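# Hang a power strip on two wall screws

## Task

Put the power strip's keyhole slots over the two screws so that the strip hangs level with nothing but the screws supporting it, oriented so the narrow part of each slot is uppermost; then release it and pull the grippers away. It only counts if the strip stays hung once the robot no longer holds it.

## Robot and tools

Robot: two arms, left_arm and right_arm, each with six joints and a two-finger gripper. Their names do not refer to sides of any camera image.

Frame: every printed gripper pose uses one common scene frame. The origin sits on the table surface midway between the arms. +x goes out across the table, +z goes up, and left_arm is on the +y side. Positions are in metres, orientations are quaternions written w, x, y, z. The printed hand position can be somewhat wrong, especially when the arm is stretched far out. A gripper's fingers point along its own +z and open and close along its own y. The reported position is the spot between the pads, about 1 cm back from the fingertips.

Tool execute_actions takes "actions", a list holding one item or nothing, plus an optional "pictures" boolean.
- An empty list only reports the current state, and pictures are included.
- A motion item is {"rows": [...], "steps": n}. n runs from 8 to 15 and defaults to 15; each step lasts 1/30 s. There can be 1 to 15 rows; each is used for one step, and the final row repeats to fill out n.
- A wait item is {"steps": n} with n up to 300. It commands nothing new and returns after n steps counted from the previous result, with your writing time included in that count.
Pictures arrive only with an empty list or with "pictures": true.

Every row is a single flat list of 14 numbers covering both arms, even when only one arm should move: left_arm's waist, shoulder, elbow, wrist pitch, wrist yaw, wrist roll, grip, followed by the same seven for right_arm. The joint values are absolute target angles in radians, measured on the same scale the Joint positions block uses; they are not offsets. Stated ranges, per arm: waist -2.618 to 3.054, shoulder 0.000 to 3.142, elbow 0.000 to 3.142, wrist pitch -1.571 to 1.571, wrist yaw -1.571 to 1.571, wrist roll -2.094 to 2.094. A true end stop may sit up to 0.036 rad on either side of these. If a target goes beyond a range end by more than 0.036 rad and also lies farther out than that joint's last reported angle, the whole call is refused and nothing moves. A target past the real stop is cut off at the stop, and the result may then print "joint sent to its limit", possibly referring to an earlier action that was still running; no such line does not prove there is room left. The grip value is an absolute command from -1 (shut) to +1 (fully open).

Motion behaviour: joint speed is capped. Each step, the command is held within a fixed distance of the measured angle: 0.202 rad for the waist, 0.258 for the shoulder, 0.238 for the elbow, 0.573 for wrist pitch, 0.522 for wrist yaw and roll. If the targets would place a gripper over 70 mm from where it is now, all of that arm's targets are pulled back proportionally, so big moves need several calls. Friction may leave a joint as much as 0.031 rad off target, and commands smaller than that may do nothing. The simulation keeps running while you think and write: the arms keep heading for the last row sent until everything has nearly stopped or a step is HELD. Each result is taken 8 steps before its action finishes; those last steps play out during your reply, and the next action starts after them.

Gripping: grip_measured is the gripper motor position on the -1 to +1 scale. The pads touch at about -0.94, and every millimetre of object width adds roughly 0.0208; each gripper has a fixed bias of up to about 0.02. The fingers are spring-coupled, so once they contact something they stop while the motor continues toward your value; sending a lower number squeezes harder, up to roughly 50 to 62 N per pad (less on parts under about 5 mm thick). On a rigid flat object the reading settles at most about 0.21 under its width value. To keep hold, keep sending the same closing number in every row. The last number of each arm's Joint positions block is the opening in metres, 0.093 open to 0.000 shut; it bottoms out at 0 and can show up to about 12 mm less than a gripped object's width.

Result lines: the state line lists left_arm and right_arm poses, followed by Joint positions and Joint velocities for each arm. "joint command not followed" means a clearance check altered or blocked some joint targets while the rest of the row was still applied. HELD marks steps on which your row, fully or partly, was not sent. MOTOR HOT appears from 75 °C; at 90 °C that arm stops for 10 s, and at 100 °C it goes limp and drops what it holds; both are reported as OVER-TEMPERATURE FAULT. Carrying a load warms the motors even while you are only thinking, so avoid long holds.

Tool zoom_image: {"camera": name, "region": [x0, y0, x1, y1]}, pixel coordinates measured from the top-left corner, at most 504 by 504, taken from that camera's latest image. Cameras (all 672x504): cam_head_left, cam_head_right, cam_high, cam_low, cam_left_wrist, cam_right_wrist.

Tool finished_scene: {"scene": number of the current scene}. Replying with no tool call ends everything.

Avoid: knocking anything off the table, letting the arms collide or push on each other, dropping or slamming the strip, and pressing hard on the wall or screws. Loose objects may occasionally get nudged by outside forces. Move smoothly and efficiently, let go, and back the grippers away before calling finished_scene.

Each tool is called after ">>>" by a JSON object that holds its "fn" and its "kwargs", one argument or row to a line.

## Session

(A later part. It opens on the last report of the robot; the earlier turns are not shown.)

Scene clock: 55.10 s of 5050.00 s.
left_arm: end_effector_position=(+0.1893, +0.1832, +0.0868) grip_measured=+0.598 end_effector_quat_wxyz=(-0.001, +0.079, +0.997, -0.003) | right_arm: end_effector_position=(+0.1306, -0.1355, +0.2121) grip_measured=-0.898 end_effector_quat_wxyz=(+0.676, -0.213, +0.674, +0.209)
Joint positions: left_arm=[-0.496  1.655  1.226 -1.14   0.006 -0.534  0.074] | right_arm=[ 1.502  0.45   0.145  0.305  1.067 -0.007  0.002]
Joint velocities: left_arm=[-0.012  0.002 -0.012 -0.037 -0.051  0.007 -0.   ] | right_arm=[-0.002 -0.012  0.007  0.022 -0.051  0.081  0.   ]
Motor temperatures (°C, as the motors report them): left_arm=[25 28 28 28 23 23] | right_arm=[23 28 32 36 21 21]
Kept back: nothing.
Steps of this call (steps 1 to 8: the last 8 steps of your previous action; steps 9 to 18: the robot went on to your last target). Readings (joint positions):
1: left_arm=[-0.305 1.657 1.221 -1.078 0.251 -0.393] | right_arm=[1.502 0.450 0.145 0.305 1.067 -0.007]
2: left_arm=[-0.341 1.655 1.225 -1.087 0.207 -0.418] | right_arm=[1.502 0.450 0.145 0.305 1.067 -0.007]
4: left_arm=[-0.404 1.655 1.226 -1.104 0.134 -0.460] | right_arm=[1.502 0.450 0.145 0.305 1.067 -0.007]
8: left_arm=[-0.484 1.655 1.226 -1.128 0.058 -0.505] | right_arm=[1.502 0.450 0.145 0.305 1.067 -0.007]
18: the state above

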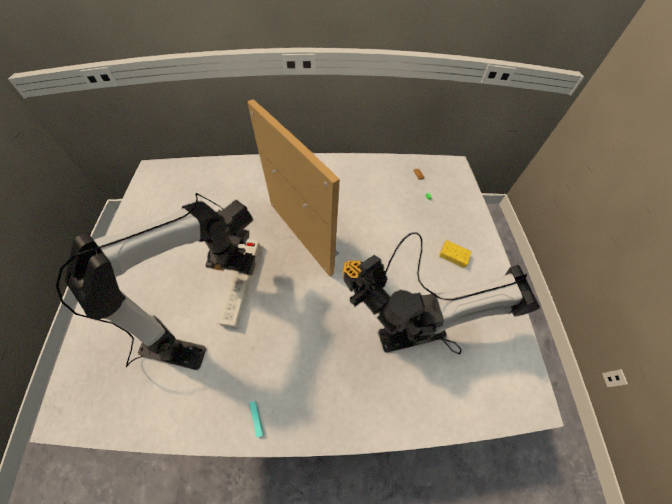

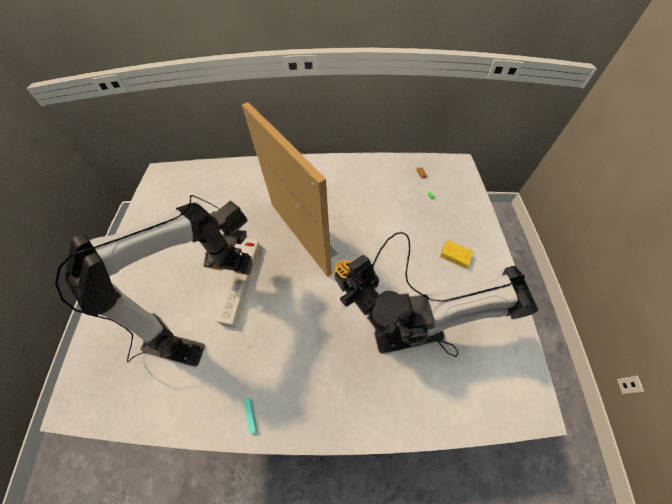

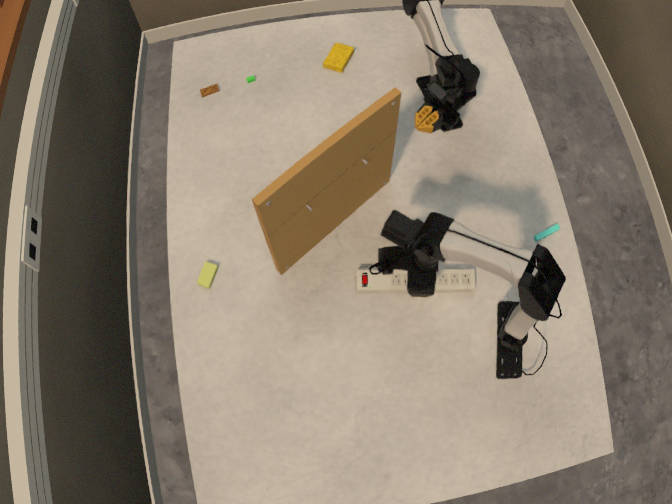

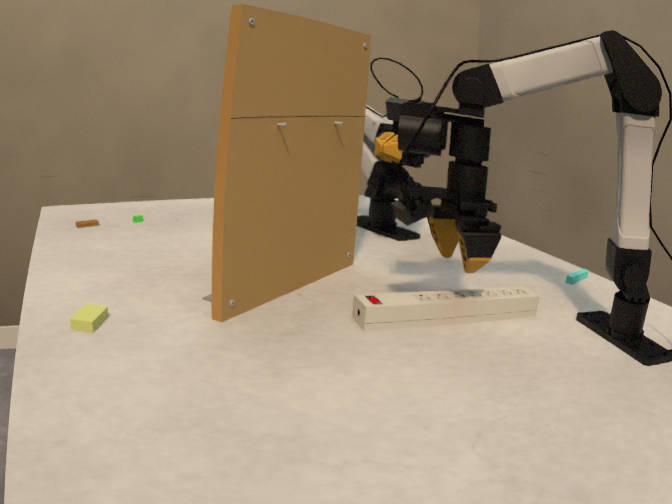

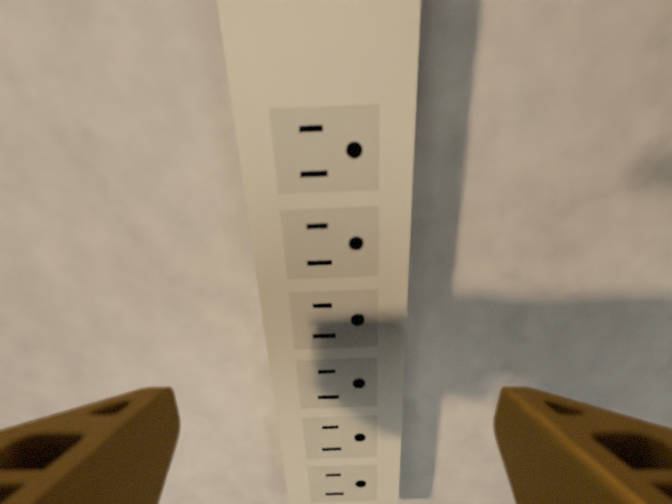

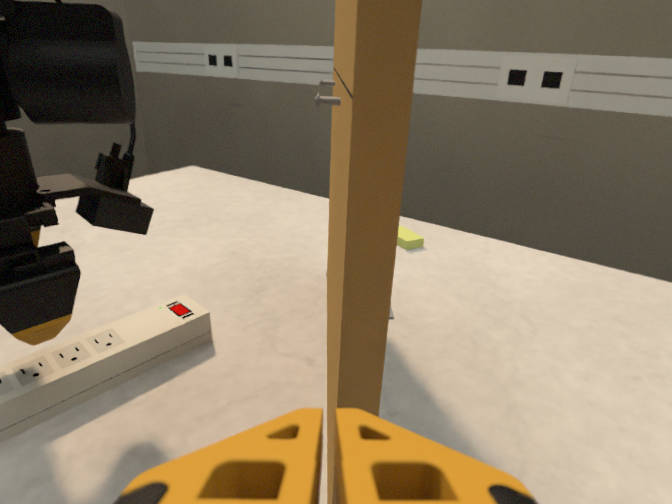

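>>> {"fn": "execute_actions", "kwargs": {
  "actions": [
    {"rows": [[-0.502,1.652,1.232,-1.130,-0.012,-0.548,0.6, 1.512,0.430,0.133,0.303,1.080,0,-0.9],[-0.502,1.662,1.218,-1.123,-0.012,-0.554,0.6, 1.512,0.430,0.133,0.303,1.080,0,-0.9],[-0.502,1.663,1.208,-1.112,-0.012,-0.560,0.6, 1.512,0.430,0.133,0.303,1.080,0,-0.9],[-0.502,1.665,1.204,-1.098,-0.012,-0.566,0.6, 1.512,0.430,0.133,0.303,1.080,0,-0.9],[-0.502,1.668,1.196,-1.082,-0.012,-0.571,0.6, 1.512,0.430,0.133,0.303,1.080,0,-0.9],[-0.502,1.672,1.187,-1.063,-0.012,-0.575,0.6, 1.512,0.430,0.133,0.303,1.080,0,-0.9],[-0.502,1.678,1.175,-1.042,-0.012,-0.578,0.6, 1.512,0.430,0.133,0.303,1.080,0,-0.9],[-0.502,1.684,1.162,-1.021,-0.012,-0.579,0.6, 1.512,0.430,0.133,0.303,1.080,0,-0.9],[-0.502,1.690,1.148,-0.999,-0.012,-0.579,0.6, 1.512,0.430,0.133,0.303,1.080,0,-0.9],[-0.502,1.697,1.133,-0.976,-0.012,-0.579,0.6, 1.512,0.430,0.133,0.303,1.080,0,-0.9],[-0.502,1.704,1.118,-0.955,-0.012,-0.579,0.6, 1.512,0.430,0.133,0.303,1.080,0,-0.9],[-0.502,1.710,1.103,-0.934,-0.012,-0.579,0.6, 1.512,0.430,0.133,0.303,1.080,0,-0.9],[-0.502,1.717,1.088,-0.913,-0.012,-0.579,0.6, 1.512,0.430,0.133,0.303,1.080,0,-0.9],[-0.502,1.723,1.074,-0.893,-0.012,-0.579,0.6, 1.512,0.430,0.133,0.303,1.080,0,-0.9],[-0.502,1.729,1.061,-0.876,-0.012,-0.579,0.6, 1.512,0.430,0.133,0.303,1.080,0,-0.9]], "steps": 15}
  ]
}}

>>> {"fn": "execute_actions", "kwargs": {
  "actions": [
    {"rows": [[-0.502,1.735,1.049,-0.862,-0.012,-0.579,0.52, 1.512,0.430,0.133,0.303,1.080,0,-0.9],[-0.502,1.739,1.040,-0.855,-0.012,-0.579,0.44, 1.512,0.430,0.133,0.303,1.080,0,-0.9],[-0.502,1.742,1.032,-0.853,-0.012,-0.579,0.36, 1.512,0.430,0.133,0.303,1.080,0,-0.9],[-0.502,1.744,1.028,-0.856,-0.012,-0.579,0.30, 1.512,0.430,0.133,0.303,1.080,0,-0.9],[-0.502,1.745,1.026,-0.861,-0.012,-0.579,0.24, 1.512,0.430,0.133,0.303,1.080,0,-0.9],[-0.500,1.745,1.026,-0.865,-0.008,-0.579,0.19, 1.512,0.430,0.133,0.303,1.080,0,-0.9],[-0.498,1.745,1.026,-0.865,-0.004,-0.577,0.14, 1.512,0.430,0.133,0.303,1.080,0,-0.9],[-0.496,1.745,1.026,-0.865,0.0,-0.575,0.09, 1.512,0.430,0.133,0.303,1.080,0,-0.9],[-0.496,1.745,1.026,-0.865,0.0,-0.573,0.04, 1.512,0.430,0.133,0.303,1.080,0,-0.9],[-0.496,1.745,1.030,-0.865,0.0,-0.573,-0.02, 1.512,0.430,0.133,0.303,1.080,0,-0.9],[-0.496,1.745,1.036,-0.865,0.0,-0.573,-0.08, 1.512,0.430,0.133,0.303,1.080,0,-0.9],[-0.496,1.745,1.042,-0.865,0.0,-0.573,-0.14, 1.512,0.430,0.133,0.303,1.080,0,-0.9],[-0.496,1.745,1.046,-0.865,0.0,-0.573,-0.20, 1.512,0.430,0.133,0.303,1.080,0,-0.9],[-0.496,1.745,1.050,-0.865,0.0,-0.573,-0.25, 1.512,0.430,0.133,0.303,1.080,0,-0.9],[-0.496,1.742,1.054,-0.865,0.0,-0.573,-0.30, 1.512,0.430,0.133,0.303,1.080,0,-0.9]], "steps": 15}
  ]
}}

>>> {"fn": "execute_actions", "kwargs": {
  "actions": [
    {"rows": [[-0.496,1.732,1.057,-0.865,0.0,-0.572,-0.3, 1.512,0.430,0.133,0.303,1.080,0,-0.9],[-0.496,1.718,1.060,-0.865,0.0,-0.571,-0.3, 1.512,0.430,0.133,0.303,1.080,0,-0.9],[-0.496,1.705,1.060,-0.865,0.0,-0.570,-0.3, 1.512,0.430,0.133,0.303,1.080,0,-0.9],[-0.496,1.699,1.060,-0.865,0.0,-0.570,-0.3, 1.512,0.430,0.133,0.303,1.080,0,-0.9],[-0.496,1.691,1.060,-0.863,0.0,-0.564,-0.3, 1.512,0.430,0.133,0.303,1.080,0,-0.9],[-0.496,1.679,1.060,-0.861,0.0,-0.546,-0.3, 1.512,0.430,0.133,0.303,1.080,0,-0.9],[-0.496,1.665,1.060,-0.857,0.0,-0.517,-0.3, 1.512,0.430,0.133,0.303,1.080,0,-0.9],[-0.496,1.650,1.060,-0.853,0.0,-0.478,-0.3, 1.512,0.430,0.133,0.303,1.080,0,-0.9],[-0.496,1.632,1.060,-0.849,0.0,-0.429,-0.3, 1.512,0.430,0.133,0.303,1.080,0,-0.9],[-0.496,1.613,1.060,-0.845,0.0,-0.372,-0.3, 1.512,0.430,0.133,0.303,1.080,0,-0.9],[-0.496,1.594,1.060,-0.841,0.0,-0.307,-0.3, 1.512,0.430,0.133,0.303,1.080,0,-0.9],[-0.496,1.574,1.060,-0.837,0.0,-0.235,-0.3, 1.512,0.430,0.133,0.303,1.080,0,-0.9],[-0.496,1.554,1.060,-0.833,0.0,-0.156,-0.3, 1.512,0.430,0.133,0.303,1.080,0,-0.9],[-0.496,1.535,1.060,-0.829,0.0,-0.072,-0.3, 1.512,0.430,0.133,0.303,1.080,0,-0.9],[-0.496,1.516,1.060,-0.826,0.0,0.017,-0.3, 1.512,0.430,0.133,0.303,1.080,0,-0.9]], "steps": 15}
  ]
}}

>>> {"fn": "execute_actions", "kwargs": {
  "actions": [
    {"rows": [[-0.495,1.498,1.060,-0.823,0.002,0.109,-0.3, 1.512,0.430,0.133,0.303,1.080,0,-0.9],[-0.493,1.483,1.060,-0.815,0.004,0.205,-0.3, 1.512,0.430,0.133,0.303,1.080,0,-0.9],[-0.491,1.469,1.060,-0.802,0.006,0.303,-0.3, 1.512,0.430,0.133,0.303,1.080,0,-0.9],[-0.489,1.457,1.060,-0.785,0.009,0.403,-0.3, 1.512,0.430,0.133,0.303,1.080,0,-0.9],[-0.488,1.448,1.060,-0.763,0.011,0.503,-0.3, 1.512,0.430,0.133,0.303,1.080,0,-0.9],[-0.487,1.443,1.060,-0.737,0.015,0.603,-0.3, 1.512,0.430,0.133,0.303,1.080,0,-0.9],[-0.486,1.441,1.060,-0.708,0.021,0.703,-0.3, 1.512,0.430,0.133,0.303,1.080,0,-0.9],[-0.485,1.441,1.059,-0.674,0.029,0.801,-0.3, 1.512,0.430,0.133,0.303,1.080,0,-0.9],[-0.484,1.441,1.058,-0.637,0.039,0.897,-0.3, 1.512,0.430,0.133,0.303,1.080,0,-0.9],[-0.482,1.441,1.057,-0.597,0.051,0.990,-0.3, 1.512,0.430,0.133,0.303,1.080,0,-0.9],[-0.481,1.441,1.055,-0.555,0.064,1.078,-0.3, 1.512,0.430,0.133,0.303,1.080,0,-0.9],[-0.479,1.441,1.053,-0.509,0.078,1.162,-0.3, 1.512,0.430,0.133,0.303,1.080,0,-0.9],[-0.477,1.441,1.050,-0.461,0.093,1.241,-0.3, 1.512,0.430,0.133,0.303,1.080,0,-0.9],[-0.474,1.441,1.046,-0.411,0.109,1.313,-0.3, 1.512,0.430,0.133,0.303,1.080,0,-0.9],[-0.472,1.441,1.040,-0.359,0.126,1.378,-0.3, 1.512,0.430,0.133,0.303,1.080,0,-0.9]], "steps": 15}
  ]
}}

>>> {"fn": "execute_actions", "kwargs": {
  "actions": [
    {"rows": [[-0.470,1.441,1.034,-0.306,0.143,1.435,-0.3, 1.512,0.430,0.133,0.303,1.080,0,-0.9],[-0.468,1.441,1.027,-0.251,0.160,1.484,-0.3, 1.512,0.430,0.133,0.303,1.080,0,-0.9],[-0.465,1.441,1.018,-0.195,0.177,1.523,-0.3, 1.512,0.430,0.133,0.303,1.080,0,-0.9],[-0.463,1.441,1.009,-0.137,0.194,1.552,-0.3, 1.512,0.430,0.133,0.303,1.080,0,-0.9],[-0.461,1.441,1.000,-0.081,0.211,1.570,-0.3, 1.512,0.430,0.133,0.303,1.080,0,-0.9],[-0.458,1.441,0.990,-0.022,0.227,1.576,-0.3, 1.512,0.430,0.133,0.303,1.080,0,-0.9],[-0.456,1.441,0.979,0.036,0.242,1.576,-0.3, 1.512,0.430,0.133,0.303,1.080,0,-0.9],[-0.454,1.441,0.968,0.094,0.256,1.576,-0.3, 1.512,0.430,0.133,0.303,1.080,0,-0.9],[-0.453,1.441,0.956,0.151,0.269,1.576,-0.3, 1.512,0.430,0.133,0.303,1.080,0,-0.9],[-0.451,1.441,0.945,0.208,0.281,1.576,-0.3, 1.512,0.430,0.133,0.303,1.080,0,-0.9],[-0.450,1.441,0.933,0.263,0.291,1.576,-0.3, 1.512,0.430,0.133,0.303,1.080,0,-0.9],[-0.449,1.441,0.921,0.319,0.299,1.576,-0.3, 1.512,0.430,0.133,0.303,1.080,0,-0.9],[-0.448,1.441,0.908,0.373,0.305,1.576,-0.3, 1.512,0.430,0.133,0.303,1.080,0,-0.9],[-0.447,1.441,0.896,0.425,0.309,1.576,-0.3, 1.512,0.430,0.133,0.303,1.080,0,-0.9],[-0.447,1.441,0.884,0.475,0.310,1.576,-0.3, 1.512,0.430,0.133,0.303,1.080,0,-0.9]], "steps": 15}
  ]
}}

>>> {"fn": "execute_actions", "kwargs": {
  "actions": [
    {"rows": [[-0.447,1.441,0.873,0.523,0.310,1.576,-0.3, 1.512,0.430,0.133,0.303,1.080,0,-0.9],[-0.447,1.441,0.861,0.570,0.310,1.576,-0.3, 1.512,0.430,0.133,0.303,1.080,0,-0.9],[-0.447,1.441,0.850,0.615,0.310,1.576,-0.3, 1.512,0.430,0.133,0.303,1.080,0,-0.9],[-0.447,1.441,0.839,0.657,0.310,1.576,-0.3, 1.512,0.430,0.133,0.303,1.080,0,-0.9],[-0.447,1.441,0.829,0.696,0.310,1.576,-0.3, 1.512,0.430,0.133,0.303,1.080,0,-0.9],[-0.447,1.441,0.820,0.733,0.310,1.576,-0.3, 1.512,0.430,0.133,0.303,1.080,0,-0.9],[-0.447,1.441,0.811,0.766,0.310,1.576,-0.3, 1.512,0.430,0.133,0.303,1.080,0,-0.9],[-0.447,1.441,0.802,0.797,0.310,1.576,-0.3, 1.512,0.430,0.133,0.303,1.080,0,-0.9],[-0.447,1.441,0.795,0.824,0.310,1.576,-0.3, 1.512,0.430,0.133,0.303,1.080,0,-0.9],[-0.447,1.441,0.789,0.847,0.310,1.576,-0.3, 1.512,0.430,0.133,0.303,1.080,0,-0.9],[-0.447,1.441,0.783,0.866,0.310,1.576,-0.3, 1.512,0.430,0.133,0.303,1.080,0,-0.9],[-0.447,1.441,0.779,0.882,0.310,1.576,-0.3, 1.512,0.430,0.133,0.303,1.080,0,-0.9],[-0.447,1.441,0.776,0.893,0.310,1.576,-0.3, 1.512,0.430,0.133,0.303,1.080,0,-0.9],[-0.447,1.441,0.774,0.900,0.310,1.576,-0.3, 1.512,0.430,0.133,0.303,1.080,0,-0.9],[-0.447,1.441,0.773,0.902,0.310,1.576,-0.3, 1.512,0.430,0.133,0.303,1.080,0,-0.9]], "steps": 15}
  ]
}}

>>> {"fn": "execute_actions", "kwargs": {
  "actions": [
    {"steps": 24}
  ],
  "pictures": true
}}

Scene clock: 66.23 s of 5050.00 s.
left_arm: end_effector_position=(+0.1941, +0.1807, +0.0838) grip_measured=+0.598 end_effector_quat_wxyz=(+0.011, +0.067, +0.998, -0.007) | right_arm: end_effector_position=(+0.1306, -0.1355, +0.2121) grip_measured=-0.898 end_effector_quat_wxyz=(+0.676, -0.213, +0.674, +0.209)
Joint positions: left_arm=[-0.496  1.655  1.214 -1.104 -0.001 -0.557  0.074] | right_arm=[ 1.502  0.45   0.145  0.305  1.067 -0.007  0.002]
Joint velocities: left_arm=[-0.017  0.037 -0.252  0.344  0.066 -0.081  0.   ] | right_arm=[-0.012 -0.007  0.007  0.007 -0.037 -0.081  0.001]
Motor temperatures (°C, as the motors report them): left_arm=[25 28 29 28 22 23] | right_arm=[23 28 33 35 21 21]
Steps of this call (steps 1 to 30: the robot went on to your last target; steps 31 to 90: nothing new was sent; then 7.90 s passed at rest; steps 91 to 97: the first 7 steps of this action). Readings (joint positions):
91: left_arm=[-0.496 1.655 1.226 -1.141 -0.000 -0.538] | right_arm=[1.502 0.450 0.145 0.305 1.067 -0.007]
92: left_arm=[-0.496 1.655 1.226 -1.140 -0.000 -0.539] | right_arm=[1.502 0.450 0.145 0.305 1.067 -0.007]
94: left_arm=[-0.496 1.655 1.226 -1.134 -0.000 -0.546] | right_arm=[1.502 0.450 0.145 0.305 1.067 -0.007]
97: the state above

Scene clock: 66.73 s of 5050.00 s.
left_arm: end_effector_position=(+0.1859, +0.1866, +0.0199) grip_measured=+0.167 end_effector_quat_wxyz=(-0.009, +0.059, +0.998, +0.005) | right_arm: end_effector_position=(+0.1306, -0.1355, +0.2121) grip_measured=-0.898 end_effector_quat_wxyz=(+0.676, -0.213, +0.674, +0.209)
Joint positions: left_arm=[-0.496  1.74   1.041 -0.893  0.003 -0.573  0.053] | right_arm=[ 1.502  0.45   0.145  0.305  1.067 -0.007  0.002]
Joint velocities: left_arm=[ 0.012  0.012 -0.007  0.125  0.037  0.007 -0.053] | right_arm=[-0.012  0.007  0.002  0.022  0.007 -0.037  0.001]
Motor temperatures (°C, as the motors report them): left_arm=[25 28 29 28 22 23] | right_arm=[23 28 33 35 21 21]
Steps of this call (steps 1 to 8: the last 8 steps of your previous action; steps 9 to 15: the first 7 steps of this action). Readings (joint positions):
9: left_arm=[-0.496 1.715 1.088 -0.946 -0.001 -0.571] | right_arm=[1.502 0.450 0.145 0.305 1.067 -0.007]
10: left_arm=[-0.496 1.722 1.075 -0.931 -0.001 -0.571] | right_arm=[1.502 0.450 0.145 0.305 1.067 -0.007]
12: left_arm=[-0.496 1.734 1.054 -0.908 -0.001 -0.572] | right_arm=[1.502 0.450 0.145 0.305 1.067 -0.007]
15: the state above

Scene clock: 67.23 s of 5050.00 s.
left_arm: end_effector_position=(+0.1877, +0.1843, +0.0223) grip_measured=-0.059 end_effector_quat_wxyz=(-0.003, +0.064, +0.998, -0.002) | right_arm: end_effector_position=(+0.1306, -0.1355, +0.2121) grip_measured=-0.898 end_effector_quat_wxyz=(+0.676, -0.213, +0.674, +0.209)
Joint positions: left_arm=[-0.496  1.73   1.041 -0.885  0.007 -0.563  0.042] | right_arm=[ 1.502  0.45   0.145  0.305  1.067 -0.007  0.002]
Joint velocities: left_arm=[-0.002 -0.164 -0.017  0.007  0.051  0.286 -0.   ] | right_arm=[ 0.007 -0.007 -0.002 -0.081  0.022  0.037  0.   ]
Motor temperatures (°C, as the motors report them): left_arm=[25 28 29 28 22 23] | right_arm=[23 28 33 35 21 21]
Steps of this call (steps 1 to 8: the last 8 steps of your previous action; steps 9 to 15: the first 7 steps of this action). Readings (joint positions):
9: left_arm=[-0.496 1.740 1.041 -0.888 0.007 -0.573] | right_arm=[1.502 0.450 0.145 0.305 1.067 -0.007]
10: left_arm=[-0.496 1.740 1.041 -0.888 0.007 -0.573] | right_arm=[1.502 0.450 0.145 0.305 1.067 -0.007]
12: left_arm=[-0.496 1.738 1.041 -0.887 0.007 -0.573] | right_arm=[1.502 0.450 0.145 0.305 1.067 -0.007]
15: the state above

Scene clock: 67.73 s of 5050.00 s.
left_arm: end_effector_position=(+0.2090, +0.1666, +0.0948) grip_measured=-0.059 end_effector_quat_wxyz=(+0.147, +0.474, +0.868, -0.032) | right_arm: end_effector_position=(+0.1306, -0.1355, +0.2121) grip_measured=-0.898 end_effector_quat_wxyz=(+0.676, -0.213, +0.674, +0.209)
Joint positions: left_arm=[-0.496  1.483  1.041 -0.827  0.007  0.307  0.042] | right_arm=[ 1.502  0.45   0.145  0.305  1.067 -0.007  0.002]
Joint velocities: left_arm=[-0.017 -0.178 -0.007  0.374 -0.11   2.645 -0.002] | right_arm=[-0.007  0.007  0.002  0.007  0.007 -0.007  0.   ]
Motor temperatures (°C, as the motors report them): left_arm=[25 29 29 28 22 23] | right_arm=[23 28 33 35 21 21]
Steps of this call (steps 1 to 8: the last 8 steps of your previous action; steps 9 to 15: the first 7 steps of this action). Readings (joint positions):
9: left_arm=[-0.496 1.569 1.041 -0.862 0.006 -0.193] | right_arm=[1.502 0.450 0.145 0.305 1.067 -0.007]
10: left_arm=[-0.496 1.549 1.041 -0.859 0.006 -0.120] | right_arm=[1.502 0.450 0.145 0.305 1.067 -0.007]
12: left_arm=[-0.496 1.515 1.041 -0.853 0.006 0.041] | right_arm=[1.502 0.450 0.145 0.305 1.067 -0.007]
15: the state above

Scene clock: 68.23 s of 5050.00 s.
left_arm: end_effector_position=(+0.2716, +0.0944, +0.1445) grip_measured=-0.058 end_effector_quat_wxyz=(+0.383, +0.814, +0.430, +0.076) | right_arm: end_effector_position=(+0.1306, -0.1355, +0.2121) grip_measured=-0.898 end_effector_quat_wxyz=(+0.676, -0.213, +0.674, +0.209)
Joint positions: left_arm=[-0.473  1.476  0.984 -0.289  0.158  1.435  0.042] | right_arm=[ 1.502  0.45   0.145  0.305  1.067 -0.007  0.002]
Joint velocities: left_arm=[ 0.056 -0.012 -0.32   1.458  0.388  0.93  -0.001] | right_arm=[-0.002 -0.002  0.002  0.051 -0.007 -0.051 -0.   ]
Motor temperatures (°C, as the motors report them): left_arm=[25 29 29 28 22 23] | right_arm=[23 27 33 35 21 21]
Steps of this call (steps 1 to 8: the last 8 steps of your previous action; steps 9 to 15: the first 7 steps of this action). Readings (joint positions):
9: left_arm=[-0.487 1.476 1.034 -0.573 0.073 1.107] | right_arm=[1.502 0.450 0.145 0.305 1.067 -0.007]
10: left_arm=[-0.484 1.476 1.028 -0.529 0.086 1.180] | right_arm=[1.502 0.450 0.145 0.305 1.067 -0.007]
12: left_arm=[-0.479 1.476 1.014 -0.436 0.114 1.305] | right_arm=[1.502 0.450 0.145 0.305 1.067 -0.007]
15: the state above

Scene clock: 68.73 s of 5050.00 s.
left_arm: end_effector_position=(+0.2979, +0.0548, +0.2201) grip_measured=-0.058 end_effector_quat_wxyz=(+0.603, +0.732, +0.265, +0.173) | right_arm: end_effector_position=(+0.1306, -0.1355, +0.2121) grip_measured=-0.898 end_effector_quat_wxyz=(+0.676, -0.213, +0.674, +0.209)
Joint positions: left_arm=[-0.46   1.476  0.811  0.441  0.283  1.566  0.042] | right_arm=[ 1.502  0.45   0.145  0.305  1.067 -0.007  0.002]
Joint velocities: left_arm=[-0.007  0.007 -0.266  1.223 -0.007 -0.007  0.001] | right_arm=[ 0.007 -0.012 -0.002  0.007 -0.051  0.007  0.   ]
Motor temperatures (°C, as the motors report them): left_arm=[25 29 29 29 22 23] | right_arm=[23 27 33 35 21 21]
Steps of this call (steps 1 to 8: the last 8 steps of your previous action; steps 9 to 15: the first 7 steps of this action). Readings (joint positions):
9: left_arm=[-0.460 1.476 0.877 0.169 0.261 1.553] | right_arm=[1.502 0.450 0.145 0.305 1.067 -0.007]
10: left_arm=[-0.460 1.476 0.865 0.218 0.266 1.556] | right_arm=[1.502 0.450 0.145 0.305 1.067 -0.007]
12: left_arm=[-0.460 1.476 0.842 0.313 0.275 1.561] | right_arm=[1.502 0.450 0.145 0.305 1.067 -0.007]
15: the state above

Scene clock: 69.53 s of 5050.00 s.
left_arm: end_effector_position=(+0.2957, +0.0532, +0.2661) grip_measured=-0.058 end_effector_quat_wxyz=(+0.681, +0.667, +0.210, +0.219) | right_arm: end_effector_position=(+0.1306, -0.1355, +0.2121) grip_measured=-0.898 end_effector_quat_wxyz=(+0.676, -0.213, +0.674, +0.209)
Joint positions: left_arm=[-0.46   1.476  0.758  0.742  0.299  1.57   0.042] | right_arm=[ 1.502  0.45   0.145  0.305  1.067 -0.007  0.002]
Joint velocities: left_arm=[-0.007 -0.002 -0.017 -0.051 -0.007 -0.037  0.001] | right_arm=[-0.007  0.002 -0.012 -0.007 -0.081 -0.066  0.001]
Motor temperatures (°C, as the motors report them): left_arm=[25 29 29 30 22 23] | right_arm=[23 27 33 35 21 21]
Kept back: nothing.
Steps of this call (steps 1 to 8: the last 8 steps of your previous action; steps 9 to 24: the robot went on to your last target). Readings (joint positions):
1: left_arm=[-0.460 1.476 0.802 0.481 0.285 1.567] | right_arm=[1.502 0.450 0.145 0.305 1.067 -0.007]
2: left_arm=[-0.460 1.476 0.793 0.517 0.286 1.567] | right_arm=[1.502 0.450 0.145 0.305 1.067 -0.007]
4: left_arm=[-0.460 1.476 0.778 0.583 0.289 1.568] | right_arm=[1.502 0.450 0.145 0.305 1.067 -0.007]
8: left_arm=[-0.460 1.476 0.761 0.676 0.294 1.569] | right_arm=[1.502 0.450 0.145 0.305 1.067 -0.007]
24: the state above

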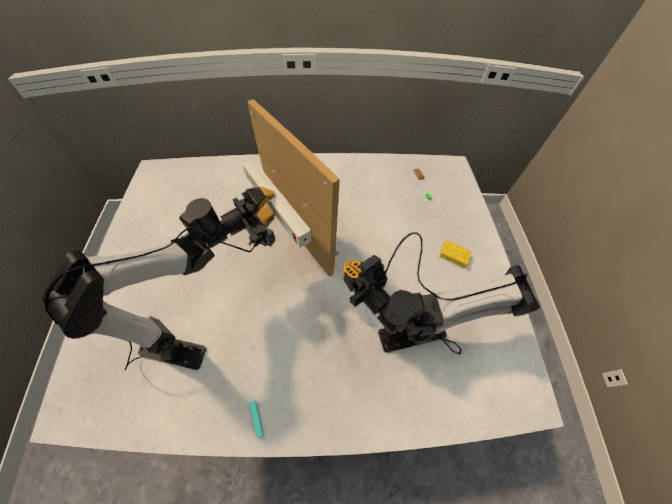

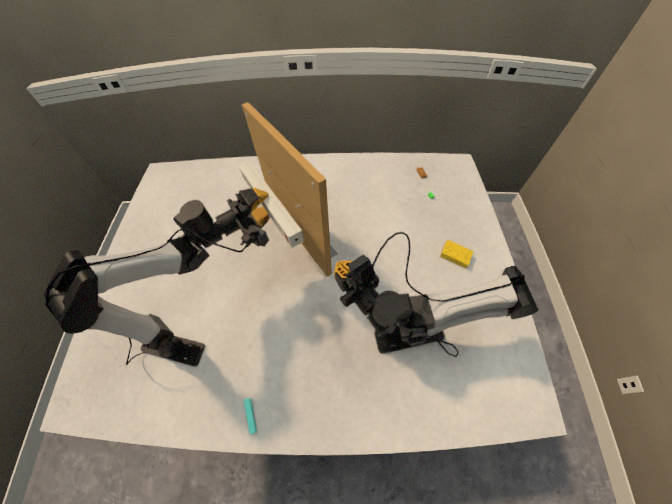

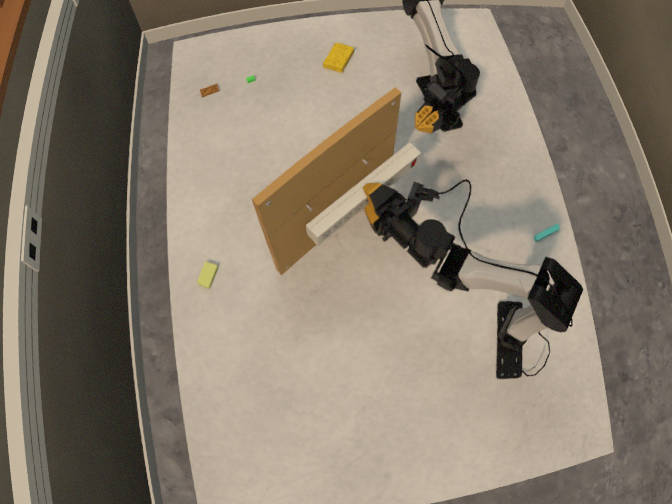

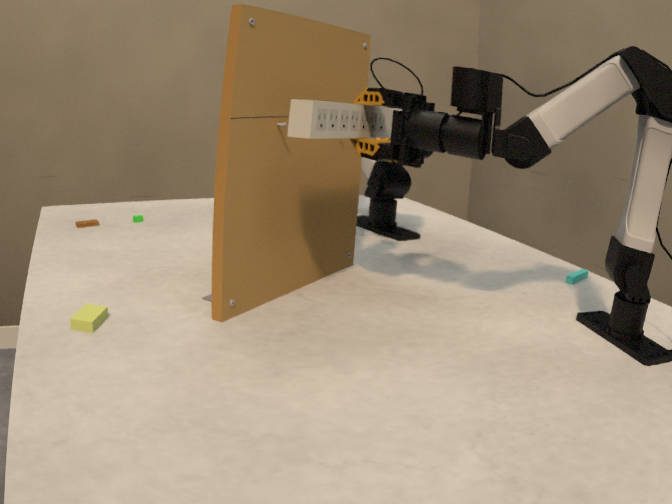

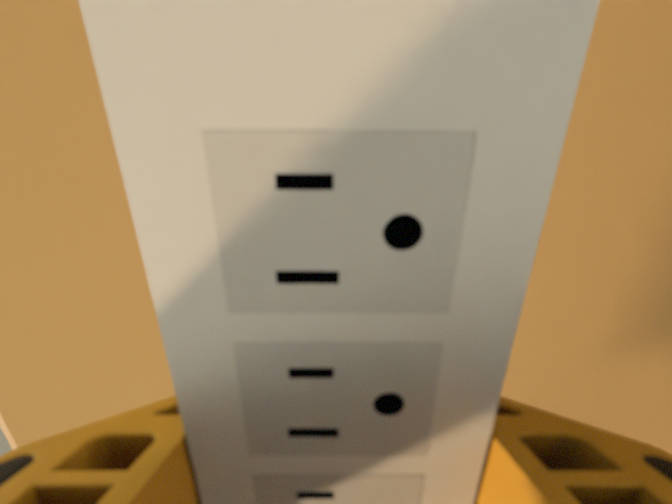

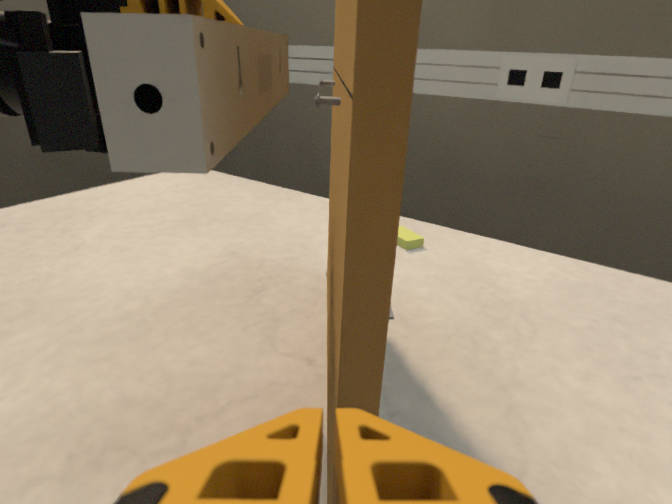

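>>> {"fn": "execute_actions", "kwargs": {
  "actions": []
}}

Scene clock: 71.00 s of 5050.00 s.
left_arm: end_effector_position=(+0.2957, +0.0532, +0.2661) grip_measured=-0.058 end_effector_quat_wxyz=(+0.681, +0.667, +0.210, +0.219) | right_arm: end_effector_position=(+0.1306, -0.1355, +0.2121) grip_measured=-0.898 end_effector_quat_wxyz=(+0.676, -0.213, +0.674, +0.209)
Joint positions: left_arm=[-0.46   1.476  0.758  0.742  0.299  1.57   0.042] | right_arm=[ 1.502  0.45   0.145  0.305  1.067 -0.007  0.002]
Joint velocities: left_arm=[-0.027  0.007 -0.007  0.022 -0.007 -0.051  0.001] | right_arm=[ 0.007 -0.022  0.007 -0.037 -0.022 -0.081  0.001]
Motor temperatures (°C, as the motors report them): left_arm=[25 29 30 31 22 23] | right_arm=[23 27 33 35 21 21]
Kept back: nothing.
Steps of this call (steps 1 to 15: the robot went on to your last target; steps 16 to 44: nothing new was sent). Readings (joint positions):
1: left_arm=[-0.460 1.476 0.758 0.742 0.299 1.570] | right_arm=[1.502 0.450 0.145 0.305 1.067 -0.007]
2: left_arm=[-0.460 1.476 0.758 0.742 0.299 1.570] | right_arm=[1.502 0.450 0.145 0.305 1.067 -0.007]
4: left_arm=[-0.460 1.476 0.758 0.742 0.299 1.570] | right_arm=[1.502 0.450 0.145 0.305 1.067 -0.007]
8: left_arm=[-0.460 1.476 0.758 0.742 0.299 1.570] | right_arm=[1.502 0.450 0.145 0.305 1.067 -0.007]
44: the state above
All arms were judged still, so your last target was given up. Only a new action makes them travel on or press farther. Fingers that are still opening or closing keep moving.

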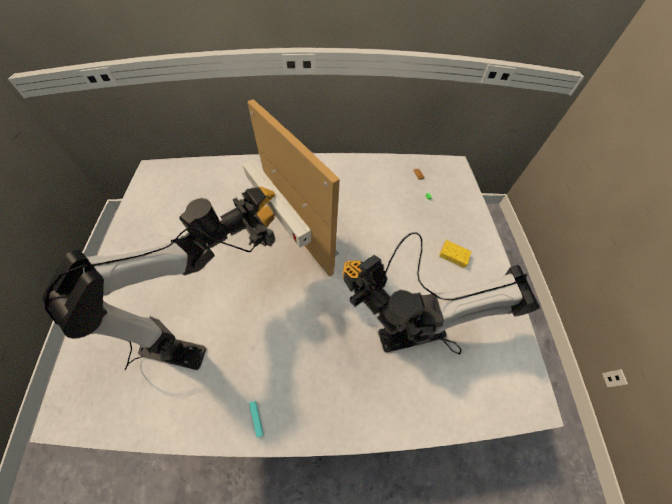

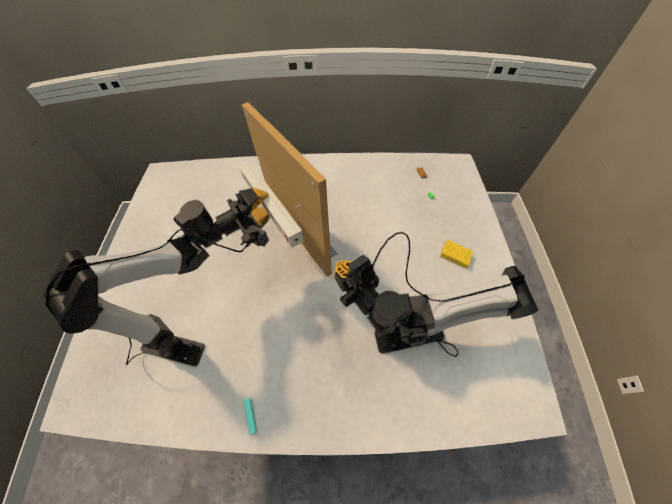

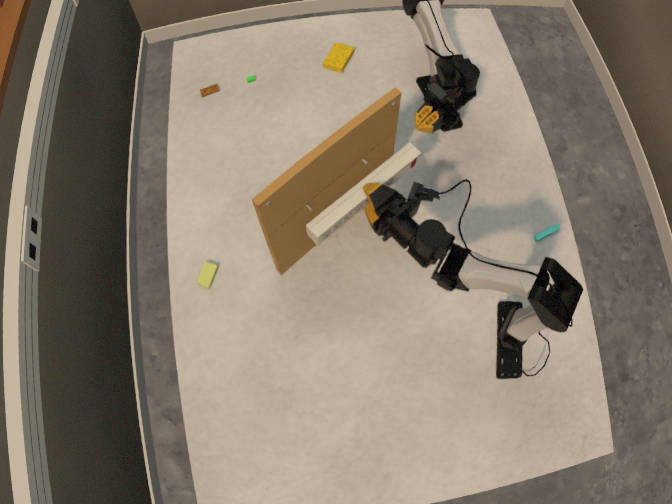

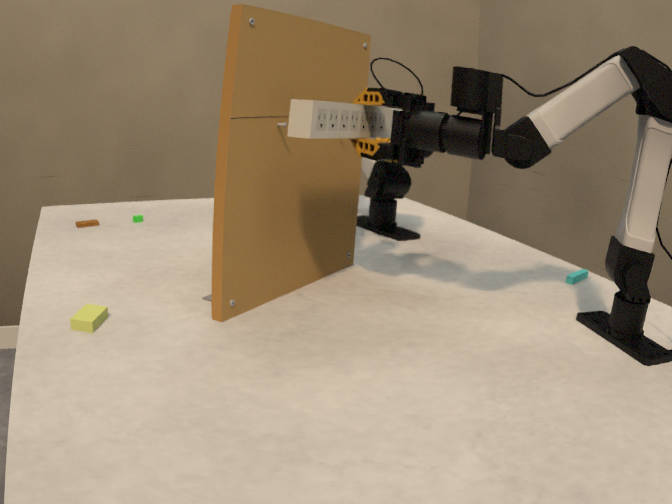

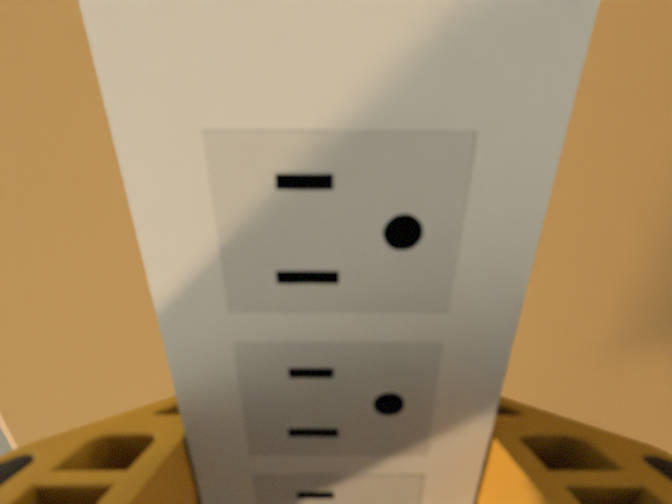

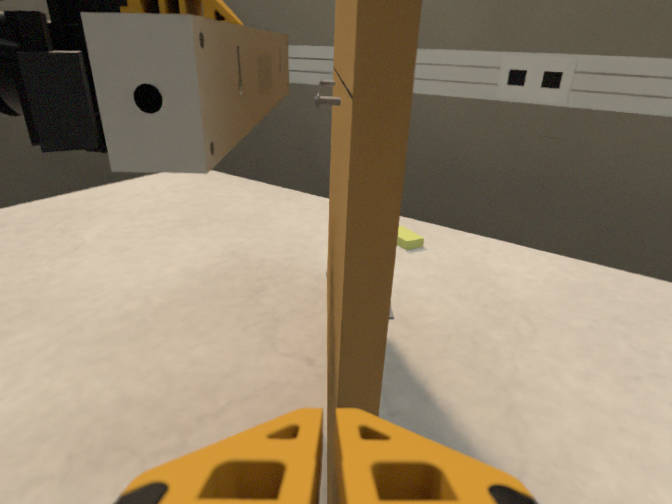

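>>> {"fn": "zoom_image", "kwargs": {
  "camera": "cam_right_wrist",
  "region": [180, 0, 400, 180]
}}

>>> {"fn": "zoom_image", "kwargs": {
  "camera": "cam_high",
  "region": [240, 80, 460, 280]
}}

>>> {"fn": "zoom_image", "kwargs": {
  "camera": "cam_low",
  "region": [210, 60, 420, 180]
}}

Region (180, 0, 400, 180) of cam_right_wrist's 672x504 image, scaled by 2.291, with more detail than that image has; it fills the top 412 rows of this view, and the rest is white.

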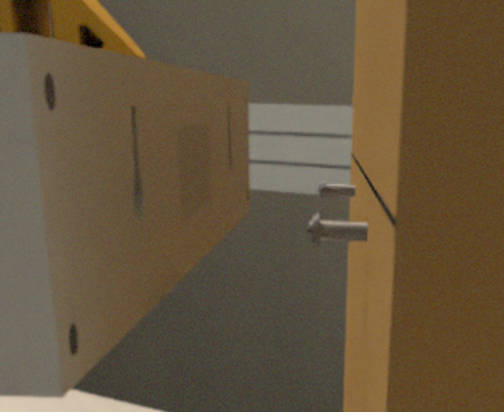

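Region (240, 80, 460, 280) of cam_high's 672x504 image, scaled by 2.291, with more detail than that image has; it fills the top 458 rows of this view, and the rest is white.

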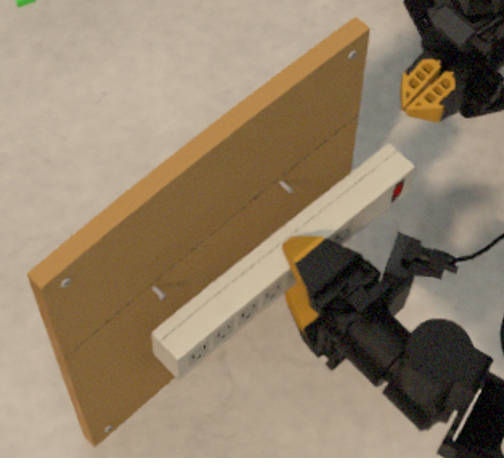

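Region (210, 60, 420, 180) of cam_low's 672x504 image, scaled by 2.400, with more detail than that image has; it fills the top 288 rows of this view, and the rest is white.

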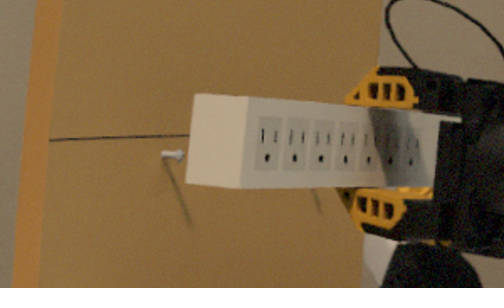

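>>> {"fn": "zoom_image", "kwargs": {
  "camera": "cam_right_wrist",
  "region": [220, 20, 360, 120]
}}

>>> {"fn": "zoom_image", "kwargs": {
  "camera": "cam_low",
  "region": [270, 80, 410, 160]
}}

>>> {"fn": "zoom_image", "kwargs": {
  "camera": "cam_head_left",
  "region": [230, 140, 350, 260]
}}

Region (220, 20, 360, 120) of cam_right_wrist's 672x504 image, scaled by 3.600, with more detail than that image has; it fills the top 360 rows of this view, and the rest is white.

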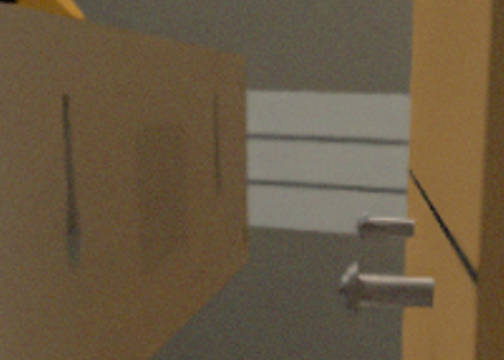

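Region (270, 80, 410, 160) of cam_low's 672x504 image, scaled by 3.600, with more detail than that image has; it fills the top 288 rows of this view, and the rest is white.

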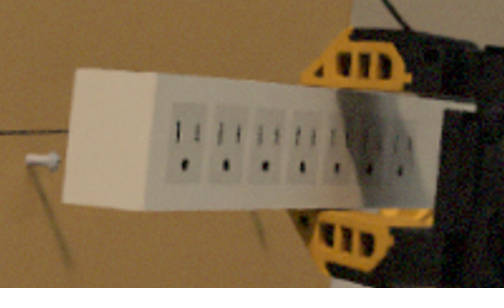

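Region (230, 140, 350, 260) of cam_head_left's 672x504 image, scaled by 4.200, with more detail than that image has.

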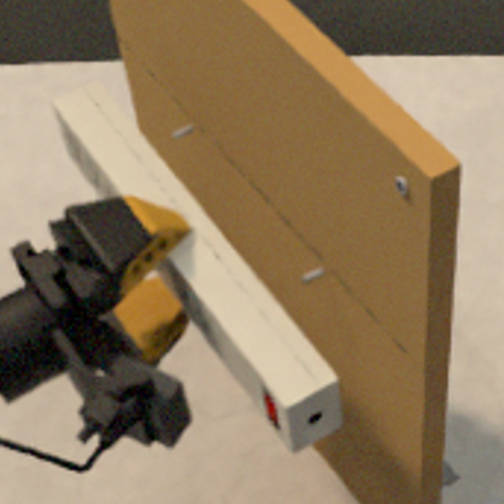

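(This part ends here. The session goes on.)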